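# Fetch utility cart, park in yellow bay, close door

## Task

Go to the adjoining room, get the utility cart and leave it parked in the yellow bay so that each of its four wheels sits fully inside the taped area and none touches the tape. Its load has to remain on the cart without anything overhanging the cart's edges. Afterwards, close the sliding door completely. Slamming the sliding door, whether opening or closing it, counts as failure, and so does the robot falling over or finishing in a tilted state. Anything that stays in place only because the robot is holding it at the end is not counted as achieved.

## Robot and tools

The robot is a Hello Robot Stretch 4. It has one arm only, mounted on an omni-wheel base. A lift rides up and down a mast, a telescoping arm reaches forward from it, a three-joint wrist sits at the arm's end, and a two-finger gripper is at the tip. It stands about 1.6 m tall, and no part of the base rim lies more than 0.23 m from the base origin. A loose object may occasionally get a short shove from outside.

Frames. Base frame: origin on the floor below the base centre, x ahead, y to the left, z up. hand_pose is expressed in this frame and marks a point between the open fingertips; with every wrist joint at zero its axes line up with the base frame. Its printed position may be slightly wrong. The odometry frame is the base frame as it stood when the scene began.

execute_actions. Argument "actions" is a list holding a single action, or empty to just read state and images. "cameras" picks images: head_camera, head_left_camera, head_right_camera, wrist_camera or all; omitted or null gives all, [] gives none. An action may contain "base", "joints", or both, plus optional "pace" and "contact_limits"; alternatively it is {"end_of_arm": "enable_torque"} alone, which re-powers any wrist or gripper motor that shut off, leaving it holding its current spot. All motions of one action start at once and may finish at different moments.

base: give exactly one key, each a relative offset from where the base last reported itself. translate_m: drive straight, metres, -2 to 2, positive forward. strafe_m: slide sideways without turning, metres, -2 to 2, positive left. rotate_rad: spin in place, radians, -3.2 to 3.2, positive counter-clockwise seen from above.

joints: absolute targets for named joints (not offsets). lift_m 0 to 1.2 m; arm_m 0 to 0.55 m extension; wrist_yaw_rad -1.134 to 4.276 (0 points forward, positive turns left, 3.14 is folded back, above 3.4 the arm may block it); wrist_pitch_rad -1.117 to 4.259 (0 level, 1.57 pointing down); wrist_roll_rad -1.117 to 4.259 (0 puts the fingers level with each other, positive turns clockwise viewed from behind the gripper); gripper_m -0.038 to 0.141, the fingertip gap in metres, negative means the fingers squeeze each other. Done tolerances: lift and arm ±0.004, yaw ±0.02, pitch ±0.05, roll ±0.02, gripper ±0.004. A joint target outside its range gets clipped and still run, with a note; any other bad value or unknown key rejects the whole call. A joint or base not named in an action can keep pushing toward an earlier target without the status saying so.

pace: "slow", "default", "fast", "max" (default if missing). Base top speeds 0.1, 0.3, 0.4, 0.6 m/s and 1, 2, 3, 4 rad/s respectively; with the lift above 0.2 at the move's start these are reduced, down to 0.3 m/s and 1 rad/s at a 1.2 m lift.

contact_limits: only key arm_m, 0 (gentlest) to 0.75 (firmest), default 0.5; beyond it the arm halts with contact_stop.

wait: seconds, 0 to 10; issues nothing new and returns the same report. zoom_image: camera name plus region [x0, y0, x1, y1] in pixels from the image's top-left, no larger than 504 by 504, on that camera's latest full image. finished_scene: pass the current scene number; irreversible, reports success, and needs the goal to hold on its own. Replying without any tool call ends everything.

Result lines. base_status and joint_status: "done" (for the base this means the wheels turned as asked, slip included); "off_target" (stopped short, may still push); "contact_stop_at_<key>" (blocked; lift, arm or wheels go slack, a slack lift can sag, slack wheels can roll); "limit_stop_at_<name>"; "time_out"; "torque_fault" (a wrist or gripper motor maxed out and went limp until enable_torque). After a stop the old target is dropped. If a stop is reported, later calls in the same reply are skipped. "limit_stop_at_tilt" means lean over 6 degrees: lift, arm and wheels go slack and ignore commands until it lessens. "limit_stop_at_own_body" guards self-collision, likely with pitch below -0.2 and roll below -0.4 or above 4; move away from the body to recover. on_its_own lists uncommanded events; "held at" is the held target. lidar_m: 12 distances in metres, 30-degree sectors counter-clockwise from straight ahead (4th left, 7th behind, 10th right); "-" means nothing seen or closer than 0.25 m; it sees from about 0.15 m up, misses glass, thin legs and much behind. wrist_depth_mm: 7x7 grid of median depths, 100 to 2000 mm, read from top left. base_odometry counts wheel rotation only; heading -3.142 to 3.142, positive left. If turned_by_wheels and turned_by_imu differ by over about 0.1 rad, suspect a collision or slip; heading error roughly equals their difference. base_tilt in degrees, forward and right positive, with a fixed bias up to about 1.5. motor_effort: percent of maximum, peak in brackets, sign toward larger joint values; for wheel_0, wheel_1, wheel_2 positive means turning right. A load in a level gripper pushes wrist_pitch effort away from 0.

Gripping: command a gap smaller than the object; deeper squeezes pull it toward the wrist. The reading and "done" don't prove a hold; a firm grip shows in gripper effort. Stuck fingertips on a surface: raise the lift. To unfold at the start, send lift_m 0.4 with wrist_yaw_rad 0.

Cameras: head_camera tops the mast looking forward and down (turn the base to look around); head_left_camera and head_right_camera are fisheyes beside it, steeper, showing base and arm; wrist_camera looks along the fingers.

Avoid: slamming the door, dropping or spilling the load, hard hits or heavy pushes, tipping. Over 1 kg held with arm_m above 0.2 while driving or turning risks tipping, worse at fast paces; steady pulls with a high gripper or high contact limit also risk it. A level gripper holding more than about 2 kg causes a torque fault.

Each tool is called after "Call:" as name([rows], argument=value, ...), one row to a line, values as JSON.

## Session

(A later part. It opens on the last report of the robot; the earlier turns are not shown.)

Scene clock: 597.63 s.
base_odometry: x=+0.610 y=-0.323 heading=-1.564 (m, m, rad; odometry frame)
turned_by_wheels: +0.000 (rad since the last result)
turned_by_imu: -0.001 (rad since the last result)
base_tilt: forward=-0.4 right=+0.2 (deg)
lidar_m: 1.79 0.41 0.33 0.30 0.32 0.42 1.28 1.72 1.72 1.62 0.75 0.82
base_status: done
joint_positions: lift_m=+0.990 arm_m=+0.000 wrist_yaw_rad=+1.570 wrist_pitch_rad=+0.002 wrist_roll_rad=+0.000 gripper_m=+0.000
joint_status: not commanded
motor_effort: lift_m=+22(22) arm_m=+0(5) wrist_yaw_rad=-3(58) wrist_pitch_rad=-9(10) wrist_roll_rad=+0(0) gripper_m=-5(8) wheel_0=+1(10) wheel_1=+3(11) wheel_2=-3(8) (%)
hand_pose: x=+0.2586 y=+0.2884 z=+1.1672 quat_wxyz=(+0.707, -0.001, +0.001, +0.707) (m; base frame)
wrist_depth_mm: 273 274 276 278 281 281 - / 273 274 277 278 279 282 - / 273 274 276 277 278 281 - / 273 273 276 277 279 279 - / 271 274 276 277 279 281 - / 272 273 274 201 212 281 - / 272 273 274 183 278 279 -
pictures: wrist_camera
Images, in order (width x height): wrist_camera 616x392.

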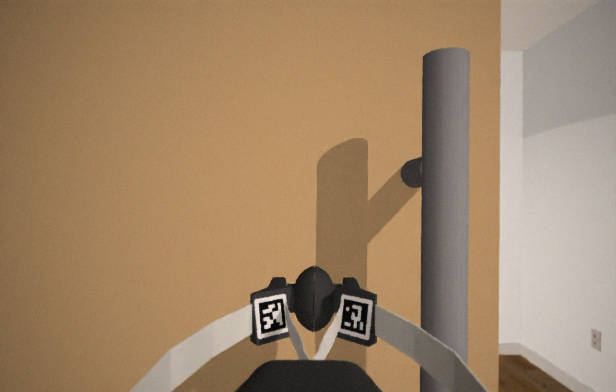

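Call:
execute_actions([
  {"base":{"strafe_m":0.035},"pace":"slow"},
], cameras=[])

Call:
execute_actions([
  {"base":{"translate_m":0.4},"pace":"slow"},
], cameras=["wrist_camera","head_left_camera"])

Scene clock: 609.47 s.
base_odometry: x=+0.645 y=-0.323 heading=-1.564 (m, m, rad; odometry frame)
turned_by_wheels: +0.000 (rad since the last result)
turned_by_imu: -0.001 (rad since the last result)
base_tilt: forward=-0.3 right=+0.2 (deg)
lidar_m: 1.64 0.39 0.29 0.26 0.26 0.39 1.14 1.72 1.76 1.66 0.76 0.86
base_status: done
joint_positions: lift_m=+0.990 arm_m=+0.000 wrist_yaw_rad=+1.570 wrist_pitch_rad=+0.002 wrist_roll_rad=+0.000 gripper_m=+0.000
joint_status: not commanded
motor_effort: lift_m=+22(22) arm_m=+0(1) wrist_yaw_rad=-3(3) wrist_pitch_rad=-7(7) wrist_roll_rad=+0(0) gripper_m=-3(4) wheel_0=+0(5) wheel_1=+1(1) wheel_2=+0(3) (%)
hand_pose: x=+0.2586 y=+0.2884 z=+1.1672 quat_wxyz=(+0.707, -0.001, +0.001, +0.707) (m; base frame)
wrist_depth_mm: 238 240 242 243 244 246 - / 238 239 242 242 245 178 - / 237 239 241 242 244 177 - / 238 239 241 242 243 177 - / 237 239 240 242 243 177 - / 237 239 240 202 243 178 - / 236 238 239 183 242 177 -
pictures: none
No camera images: the call's "cameras" was empty. Leave "cameras" out to get every camera's image.

Scene clock: 614.73 s.
base_odometry: x=+0.648 y=-0.722 heading=-1.564 (m, m, rad; odometry frame)
turned_by_wheels: +0.000 (rad since the last result)
turned_by_imu: -0.001 (rad since the last result)
base_tilt: forward=-0.4 right=+0.2 (deg)
lidar_m: 1.65 0.39 0.31 0.28 0.30 0.41 1.19 2.15 1.75 0.61 0.62 1.73
base_status: done
joint_positions: lift_m=+0.990 arm_m=+0.000 wrist_yaw_rad=+1.570 wrist_pitch_rad=+0.002 wrist_roll_rad=+0.000 gripper_m=+0.000
joint_status: not commanded
motor_effort: lift_m=+22(22) arm_m=+0(0) wrist_yaw_rad=-3(53) wrist_pitch_rad=-5(8) wrist_roll_rad=+0(1) gripper_m=-5(12) wheel_0=+1(9) wheel_1=+3(11) wheel_2=-3(8) (%)
hand_pose: x=+0.2585 y=+0.2884 z=+1.1674 quat_wxyz=(+0.707, -0.001, +0.001, +0.707) (m; base frame)
wrist_depth_mm: 256 257 258 260 262 263 - / 255 256 258 260 260 263 - / 255 256 257 260 260 264 - / 254 256 257 258 255 263 - / 254 256 258 258 260 262 - / 254 255 257 202 190 263 - / 253 256 256 183 195 262 -
pictures: head_left_camera, wrist_camera
Images, in order (width x height): head_left_camera 420x672, wrist_camera 616x392.

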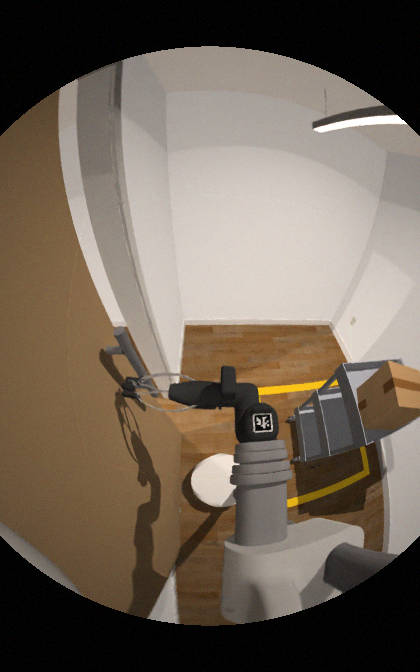

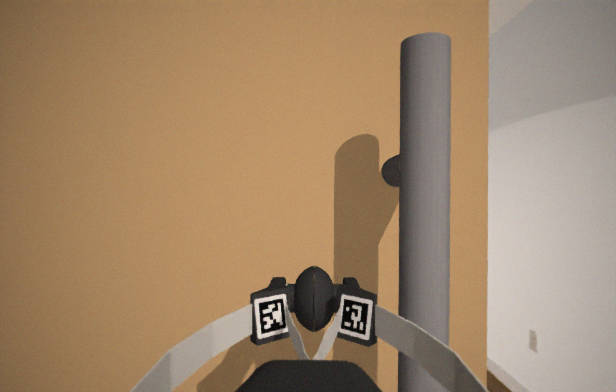

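Call:
execute_actions([
  {"base":{"strafe_m":0.025},"pace":"slow"},
], cameras=[])

Call:
execute_actions([
  {"base":{"translate_m":0.2},"pace":"slow"},
], cameras=["wrist_camera","head_left_camera"])

Scene clock: 621.07 s.
base_odometry: x=+0.672 y=-0.722 heading=-1.564 (m, m, rad; odometry frame)
turned_by_wheels: +0.000 (rad since the last result)
turned_by_imu: -0.001 (rad since the last result)
base_tilt: forward=-0.4 right=+0.3 (deg)
lidar_m: 1.58 0.37 0.29 0.26 0.28 0.37 1.13 2.16 1.77 0.63 0.67 1.74
base_status: done
joint_positions: lift_m=+0.990 arm_m=+0.000 wrist_yaw_rad=+1.570 wrist_pitch_rad=+0.002 wrist_roll_rad=+0.000 gripper_m=+0.000
joint_status: not commanded
motor_effort: lift_m=+22(22) arm_m=+0(0) wrist_yaw_rad=-1(1) wrist_pitch_rad=-7(6) wrist_roll_rad=+0(0) gripper_m=-8(7) wheel_0=-2(5) wheel_1=+2(3) wheel_2=+0(2) (%)
hand_pose: x=+0.2587 y=+0.2884 z=+1.1674 quat_wxyz=(+0.708, -0.001, +0.001, +0.707) (m; base frame)
wrist_depth_mm: 232 234 236 236 237 240 - / 232 234 235 236 237 239 - / 231 234 235 236 237 238 - / 232 233 235 236 237 239 - / 231 232 235 236 236 239 - / 231 232 234 200 180 239 - / 230 232 234 162 179 238 -
pictures: none
No camera images: the call's "cameras" was empty. Leave "cameras" out to get every camera's image.

Scene clock: 624.37 s.
base_odometry: x=+0.674 y=-0.922 heading=-1.564 (m, m, rad; odometry frame)
turned_by_wheels: +0.000 (rad since the last result)
turned_by_imu: -0.001 (rad since the last result)
base_tilt: forward=-0.3 right=+0.2 (deg)
lidar_m: 1.45 0.37 0.29 0.27 0.27 0.39 1.15 2.35 1.75 0.62 0.63 1.52
base_status: done
joint_positions: lift_m=+0.990 arm_m=+0.000 wrist_yaw_rad=+1.570 wrist_pitch_rad=+0.002 wrist_roll_rad=+0.000 gripper_m=+0.000
joint_status: not commanded
motor_effort: lift_m=+22(22) arm_m=+0(0) wrist_yaw_rad=-3(46) wrist_pitch_rad=-3(6) wrist_roll_rad=-1(1) gripper_m=-5(9) wheel_0=+1(6) wheel_1=+3(14) wheel_2=-3(10) (%)
hand_pose: x=+0.2585 y=+0.2884 z=+1.1674 quat_wxyz=(+0.707, -0.001, +0.001, +0.707) (m; base frame)
wrist_depth_mm: 240 242 244 245 246 248 382 / 240 242 243 245 246 247 382 / 239 242 242 244 245 247 379 / 240 241 242 244 240 247 377 / 239 241 243 244 244 247 379 / 239 241 241 201 180 247 377 / 238 240 241 183 180 246 377
pictures: head_left_camera, wrist_camera
Images, in order (width x height): head_left_camera 420x672, wrist_camera 616x392.

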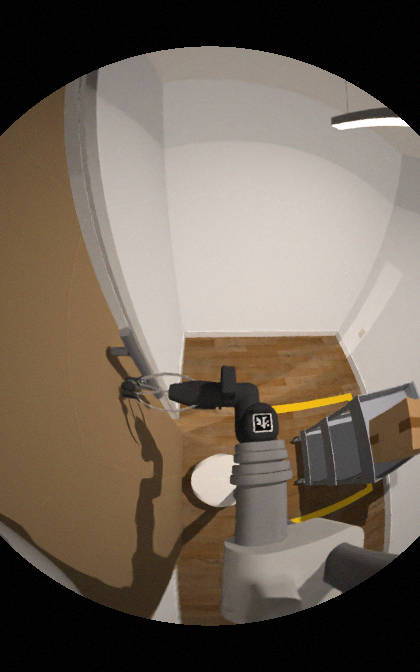

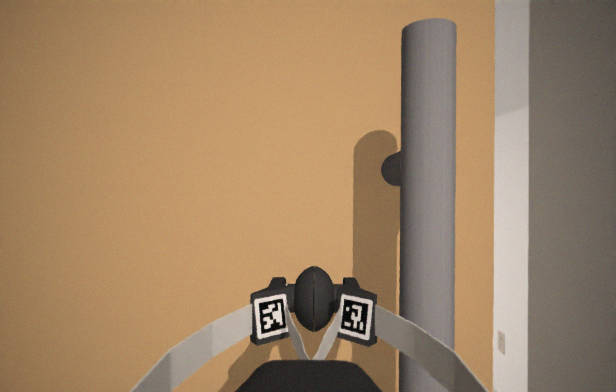

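Near the end; small steps.

Call:
execute_actions([
  {"base":{"translate_m":0.07},"pace":"slow"},
], cameras=["wrist_camera"])

Call:
execute_actions([
  {"base":{"translate_m":0.05},"pace":"slow"},
], cameras=["wrist_camera"])

Scene clock: 631.53 s.
base_odometry: x=+0.674 y=-0.992 heading=-1.563 (m, m, rad; odometry frame)
turned_by_wheels: +0.000 (rad since the last result)
turned_by_imu: -0.001 (rad since the last result)
base_tilt: forward=-0.3 right=+0.3 (deg)
lidar_m: 1.38 0.39 0.28 0.27 0.29 0.39 1.17 2.43 0.66 0.62 0.65 1.46
base_status: done
joint_positions: lift_m=+0.990 arm_m=+0.000 wrist_yaw_rad=+1.570 wrist_pitch_rad=+0.002 wrist_roll_rad=+0.000 gripper_m=+0.000
joint_status: not commanded
motor_effort: lift_m=+22(22) arm_m=+0(0) wrist_yaw_rad=-3(45) wrist_pitch_rad=-4(5) wrist_roll_rad=-2(0) gripper_m=-8(8) wheel_0=+3(6) wheel_1=+3(10) wheel_2=-2(9) (%)
hand_pose: x=+0.2585 y=+0.2884 z=+1.1674 quat_wxyz=(+0.707, -0.001, +0.001, +0.707) (m; base frame)
wrist_depth_mm: 244 246 247 248 250 251 298 / 244 245 247 248 249 251 298 / 244 244 246 247 249 251 298 / 243 244 246 247 249 251 297 / 243 244 246 247 249 250 297 / 242 244 245 202 185 250 296 / 242 243 245 183 248 250 294
pictures: wrist_camera
Images, in order (width x height): wrist_camera 616x392.

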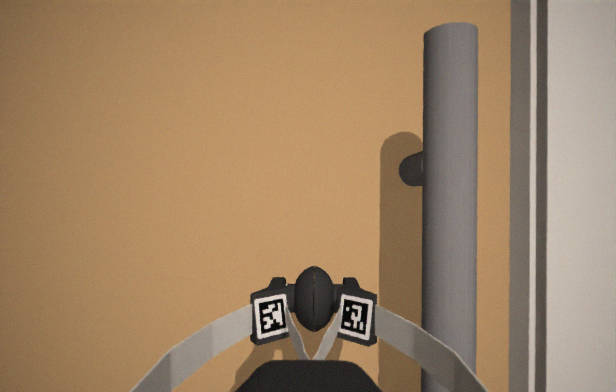

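Scene clock: 633.27 s.
base_odometry: x=+0.675 y=-1.042 heading=-1.563 (m, m, rad; odometry frame)
turned_by_wheels: +0.000 (rad since the last result)
turned_by_imu: +0.000 (rad since the last result)
base_tilt: forward=-0.5 right=+0.2 (deg)
lidar_m: 1.32 0.37 0.29 0.27 0.29 0.39 1.15 2.49 0.64 0.61 0.65 1.39
base_status: done
joint_positions: lift_m=+0.990 arm_m=+0.000 wrist_yaw_rad=+1.570 wrist_pitch_rad=+0.002 wrist_roll_rad=+0.000 gripper_m=+0.000
joint_status: not commanded
motor_effort: lift_m=+22(22) arm_m=+0(0) wrist_yaw_rad=-3(29) wrist_pitch_rad=-5(5) wrist_roll_rad=-1(0) gripper_m=-6(10) wheel_0=+4(5) wheel_1=+3(10) wheel_2=-2(7) (%)
hand_pose: x=+0.2585 y=+0.2884 z=+1.1674 quat_wxyz=(+0.707, -0.001, +0.001, +0.707) (m; base frame)
wrist_depth_mm: 246 247 250 251 251 300 314 / 246 248 249 250 187 298 312 / 246 247 249 250 187 297 312 / 246 247 248 250 187 297 312 / 245 246 248 249 186 297 312 / 245 246 247 202 182 297 310 / 244 246 247 183 181 297 312
pictures: wrist_camera
Images, in order (width x height): wrist_camera 616x392.

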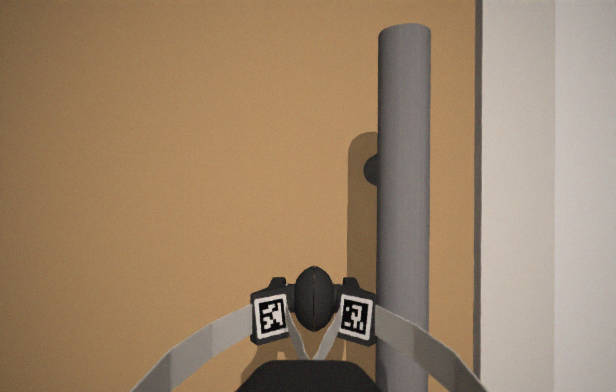

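Call:
execute_actions([
  {"base":{"translate_m":0.04},"pace":"slow"},
], cameras=["wrist_camera"])

Call:
execute_actions([
  {"base":{"translate_m":0.025},"pace":"slow"},
], cameras=["wrist_camera"])

Scene clock: 640.97 s.
base_odometry: x=+0.675 y=-1.082 heading=-1.563 (m, m, rad; odometry frame)
turned_by_wheels: +0.000 (rad since the last result)
turned_by_imu: -0.001 (rad since the last result)
base_tilt: forward=-0.5 right=+0.2 (deg)
lidar_m: 1.29 0.37 0.28 0.28 0.29 0.39 1.19 2.49 0.66 0.62 0.68 1.36
base_status: done
joint_positions: lift_m=+0.990 arm_m=+0.000 wrist_yaw_rad=+1.570 wrist_pitch_rad=+0.002 wrist_roll_rad=+0.000 gripper_m=+0.000
joint_status: not commanded
motor_effort: lift_m=+22(22) arm_m=+0(0) wrist_yaw_rad=-3(36) wrist_pitch_rad=-4(6) wrist_roll_rad=-1(2) gripper_m=-4(9) wheel_0=+1(4) wheel_1=+3(7) wheel_2=-2(8) (%)
hand_pose: x=+0.2585 y=+0.2884 z=+1.1674 quat_wxyz=(+0.707, -0.001, +0.001, +0.707) (m; base frame)
wrist_depth_mm: 248 249 251 252 254 256 317 / 248 248 251 252 190 255 315 / 247 249 250 252 190 300 315 / 247 248 250 251 190 300 314 / 247 248 250 252 189 300 314 / 246 248 249 201 184 298 314 / 246 247 249 183 183 300 314
pictures: wrist_camera
Images, in order (width x height): wrist_camera 616x392.

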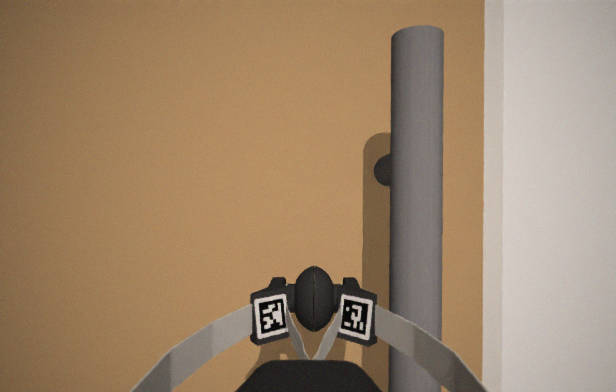

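Scene clock: 642.23 s.
base_odometry: x=+0.675 y=-1.107 heading=-1.563 (m, m, rad; odometry frame)
turned_by_wheels: +0.000 (rad since the last result)
turned_by_imu: +0.000 (rad since the last result)
base_tilt: forward=-0.4 right=+0.2 (deg)
lidar_m: 1.26 0.36 0.30 0.27 0.30 0.40 1.17 2.47 0.66 0.60 1.70 1.34
base_status: done
joint_positions: lift_m=+0.990 arm_m=+0.000 wrist_yaw_rad=+1.573 wrist_pitch_rad=+0.002 wrist_roll_rad=+0.000 gripper_m=+0.000
joint_status: not commanded
motor_effort: lift_m=+22(22) arm_m=+0(0) wrist_yaw_rad=-11(22) wrist_pitch_rad=-3(3) wrist_roll_rad=-1(1) gripper_m=-7(6) wheel_0=+2(5) wheel_1=+6(6) wheel_2=-3(6) (%)
hand_pose: x=+0.2578 y=+0.2887 z=+1.1674 quat_wxyz=(+0.706, -0.001, +0.001, +0.708) (m; base frame)
wrist_depth_mm: 250 251 252 254 254 314 317 / 249 250 252 253 187 314 315 / 249 250 251 252 187 314 314 / 248 250 251 252 187 314 315 / 248 250 251 252 186 312 314 / 248 249 249 199 183 312 314 / 248 248 250 150 182 310 314
pictures: wrist_camera
Images, in order (width x height): wrist_camera 616x392.

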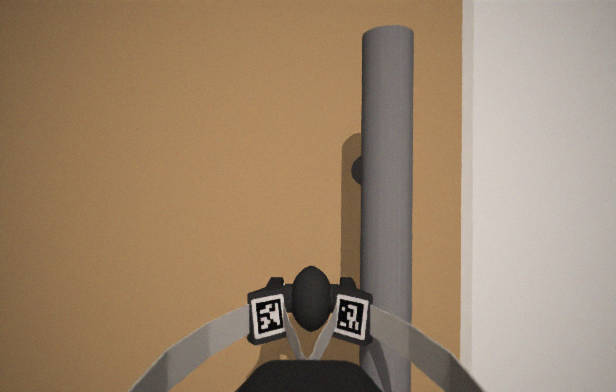

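Call:
execute_actions([
  {"base":{"translate_m":0.015},"pace":"slow"},
])

Call:
execute_actions([
  {"base":{"translate_m":-0.04},"pace":"slow"},
])

Scene clock: 659.47 s.
base_odometry: x=+0.675 y=-1.121 heading=-1.562 (m, m, rad; odometry frame)
turned_by_wheels: +0.000 (rad since the last result)
turned_by_imu: -0.001 (rad since the last result)
base_tilt: forward=-0.4 right=+0.2 (deg)
lidar_m: 1.25 0.36 0.31 0.27 0.29 0.38 1.18 2.48 0.66 0.61 1.70 1.34
base_status: done
joint_positions: lift_m=+0.990 arm_m=+0.000 wrist_yaw_rad=+1.571 wrist_pitch_rad=+0.002 wrist_roll_rad=+0.000 gripper_m=+0.000
joint_status: not commanded
motor_effort: lift_m=+22(22) arm_m=+0(0) wrist_yaw_rad=-6(27) wrist_pitch_rad=-6(6) wrist_roll_rad=+0(0) gripper_m=-6(6) wheel_0=+2(4) wheel_1=+3(9) wheel_2=-2(7) (%)
hand_pose: x=+0.2582 y=+0.2885 z=+1.1674 quat_wxyz=(+0.707, -0.001, +0.001, +0.707) (m; base frame)
wrist_depth_mm: 250 251 252 254 255 314 317 / 250 251 252 253 189 314 315 / 249 250 252 253 189 314 317 / 249 250 251 253 188 314 315 / 249 250 251 253 187 314 314 / 248 249 250 199 184 312 314 / 249 249 250 183 183 312 314
pictures: head_camera, head_left_camera, head_right_camera, wrist_camera
Images, in order (width x height): head_camera 420x560, head_left_camera 420x672, head_right_camera 420x672, wrist_camera 616x392.

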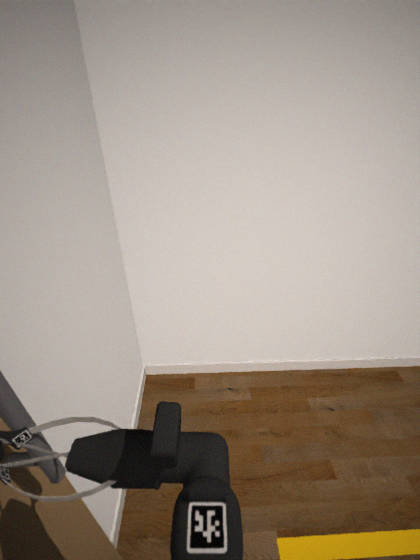

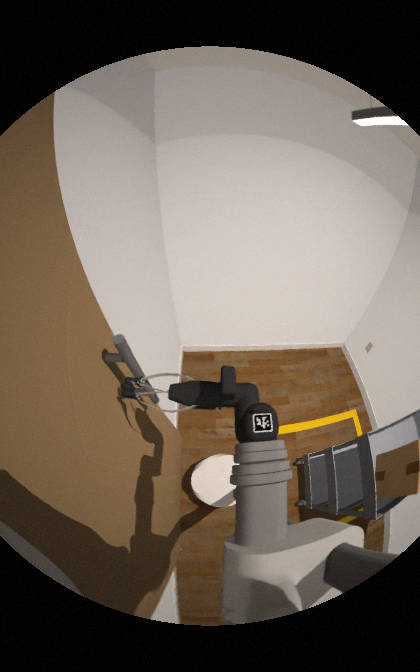

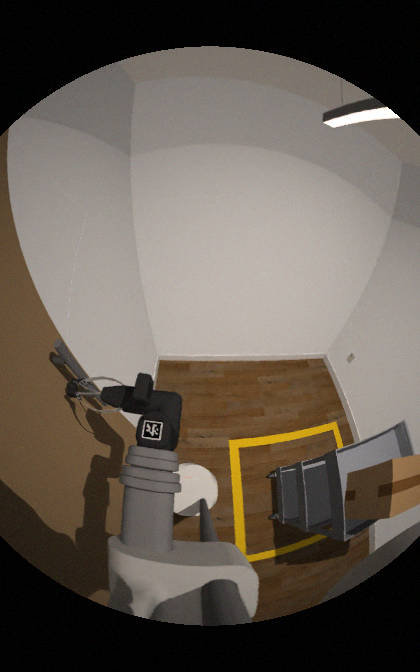

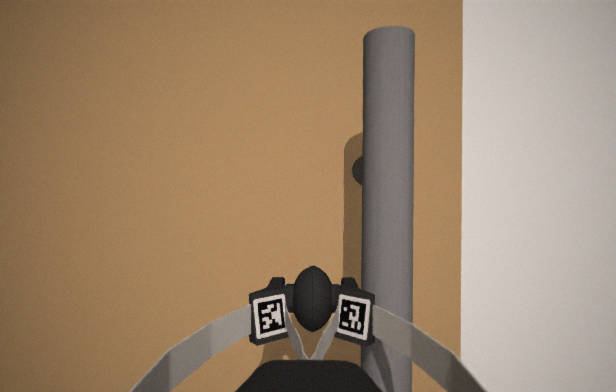

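Scene clock: 661.03 s.
base_odometry: x=+0.675 y=-1.082 heading=-1.563 (m, m, rad; odometry frame)
turned_by_wheels: +0.000 (rad since the last result)
turned_by_imu: -0.001 (rad since the last result)
base_tilt: forward=-0.4 right=+0.2 (deg)
lidar_m: 1.28 0.40 0.30 0.27 0.29 0.41 1.17 2.47 0.64 0.62 0.68 1.36
base_status: done
joint_positions: lift_m=+0.990 arm_m=+0.000 wrist_yaw_rad=+1.570 wrist_pitch_rad=+0.002 wrist_roll_rad=+0.000 gripper_m=+0.000
joint_status: not commanded
motor_effort: lift_m=+22(22) arm_m=+0(0) wrist_yaw_rad=-3(6) wrist_pitch_rad=-5(6) wrist_roll_rad=-1(1) gripper_m=-5(6) wheel_0=-2(4) wheel_1=-3(4) wheel_2=+3(5) (%)
hand_pose: x=+0.2585 y=+0.2884 z=+1.1674 quat_wxyz=(+0.707, -0.001, +0.001, +0.707) (m; base frame)
wrist_depth_mm: 247 250 251 252 254 256 315 / 248 249 249 252 253 191 315 / 247 249 250 253 253 191 314 / 247 249 249 251 253 191 314 / 247 249 250 251 252 190 314 / 246 248 249 201 252 190 312 / 247 247 249 183 251 185 312
pictures: head_camera, head_left_camera, head_right_camera, wrist_camera
Images, in order (width x height): head_camera 420x560, head_left_camera 420x672, head_right_camera 420x672, wrist_camera 616x392.

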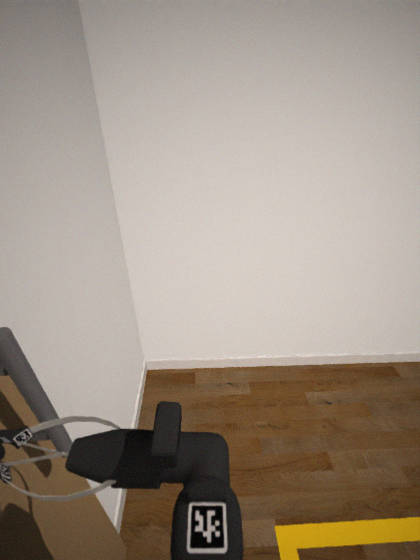

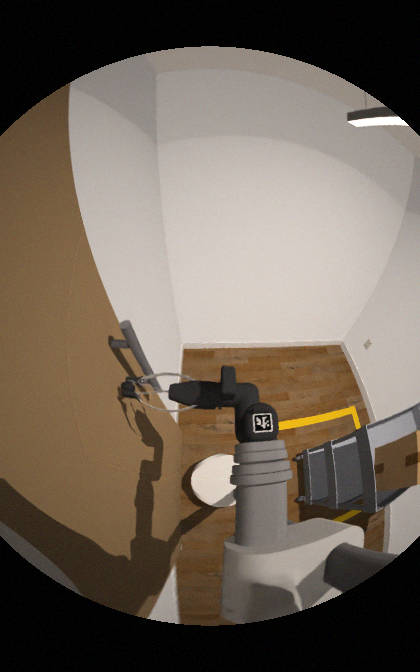

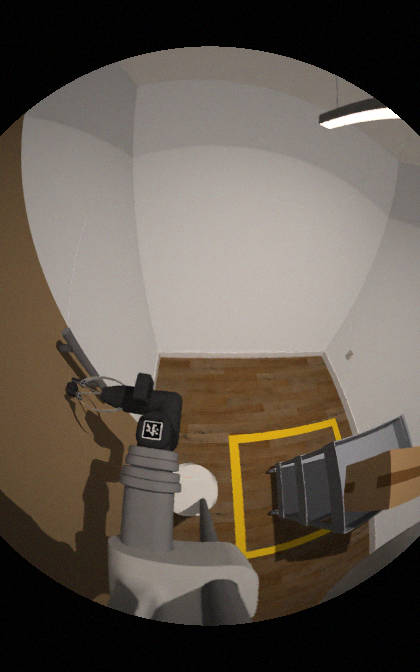

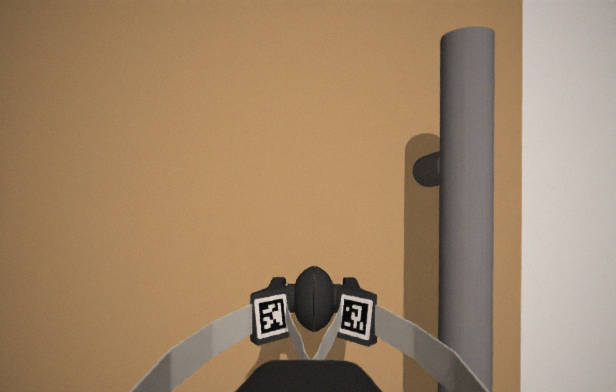

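Call:
execute_actions([
  {"base":{"translate_m":0.055},"pace":"slow"},
], cameras=["wrist_camera"])

Scene clock: 666.80 s.
base_odometry: x=+0.675 y=-1.136 heading=-1.562 (m, m, rad; odometry frame)
turned_by_wheels: +0.001 (rad since the last result)
turned_by_imu: -0.001 (rad since the last result)
base_tilt: forward=-0.4 right=+0.1 (deg)
lidar_m: 1.24 0.35 0.30 0.28 0.30 0.41 1.19 2.47 0.66 0.62 1.68 1.30
base_status: done
joint_positions: lift_m=+0.990 arm_m=+0.000 wrist_yaw_rad=+1.582 wrist_pitch_rad=+0.002 wrist_roll_rad=+0.000 gripper_m=+0.000
joint_status: not commanded
on_its_own: wrist_yaw_rad is at rest, and its effort (-35) is outside its rest range (-13 to +13)
motor_effort: lift_m=+22(22) arm_m=+0(0) wrist_yaw_rad=-35(36) wrist_pitch_rad=-8(6) wrist_roll_rad=+0(1) gripper_m=-11(9) wheel_0=+4(5) wheel_1=+8(10) wheel_2=-5(7) (%)
hand_pose: x=+0.2552 y=+0.2894 z=+1.1674 quat_wxyz=(+0.703, -0.001, +0.001, +0.711) (m; base frame)
wrist_depth_mm: 251 252 252 253 253 312 314 / 252 252 252 253 253 310 312 / 251 251 252 253 252 310 312 / 250 251 252 252 253 312 310 / 250 251 251 252 252 312 310 / 250 251 187 194 253 310 310 / 250 250 250 165 155 310 310
pictures: wrist_camera
Images, in order (width x height): wrist_camera 616x392.

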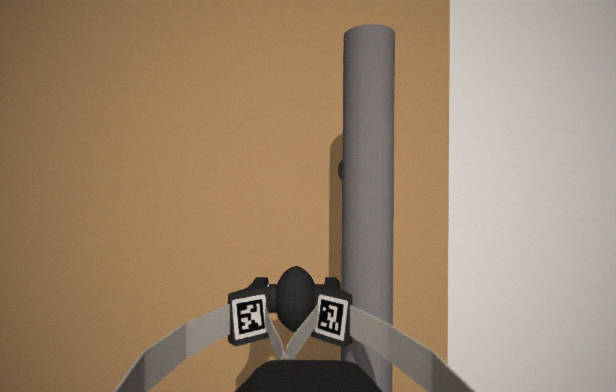

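At the stop now.

Call:
execute_actions([
  {"base":{"translate_m":-0.05},"pace":"slow"},
], cameras=["wrist_camera"])

Call:
finished_scene(scene=2)

Scene clock: 671.47 s.
base_odometry: x=+0.675 y=-1.086 heading=-1.562 (m, m, rad; odometry frame)
turned_by_wheels: +0.000 (rad since the last result)
turned_by_imu: -0.002 (rad since the last result)
base_tilt: forward=-0.3 right=+0.2 (deg)
lidar_m: 1.29 0.39 0.30 0.26 0.29 0.40 1.18 2.49 0.66 0.62 1.71 1.36
base_status: done
joint_positions: lift_m=+0.990 arm_m=+0.000 wrist_yaw_rad=+1.570 wrist_pitch_rad=+0.002 wrist_roll_rad=+0.000 gripper_m=+0.000
joint_status: not commanded
motor_effort: lift_m=+22(22) arm_m=+0(0) wrist_yaw_rad=-3(36) wrist_pitch_rad=-5(7) wrist_roll_rad=+0(0) gripper_m=-6(8) wheel_0=-2(2) wheel_1=-4(9) wheel_2=+2(8) (%)
hand_pose: x=+0.2585 y=+0.2884 z=+1.1673 quat_wxyz=(+0.707, -0.001, +0.001, +0.707) (m; base frame)
wrist_depth_mm: 249 249 251 252 254 255 314 / 248 249 251 252 253 187 315 / 248 249 250 252 253 188 315 / 247 249 250 252 252 188 314 / 247 248 250 251 252 189 314 / 248 249 250 202 192 254 314 / 246 248 249 183 251 253 312
pictures: wrist_camera
Images, in order (width x height): wrist_camera 616x392.

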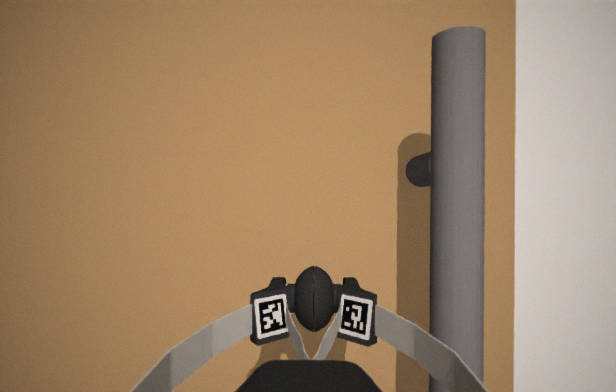

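The scene is finished: the task was done.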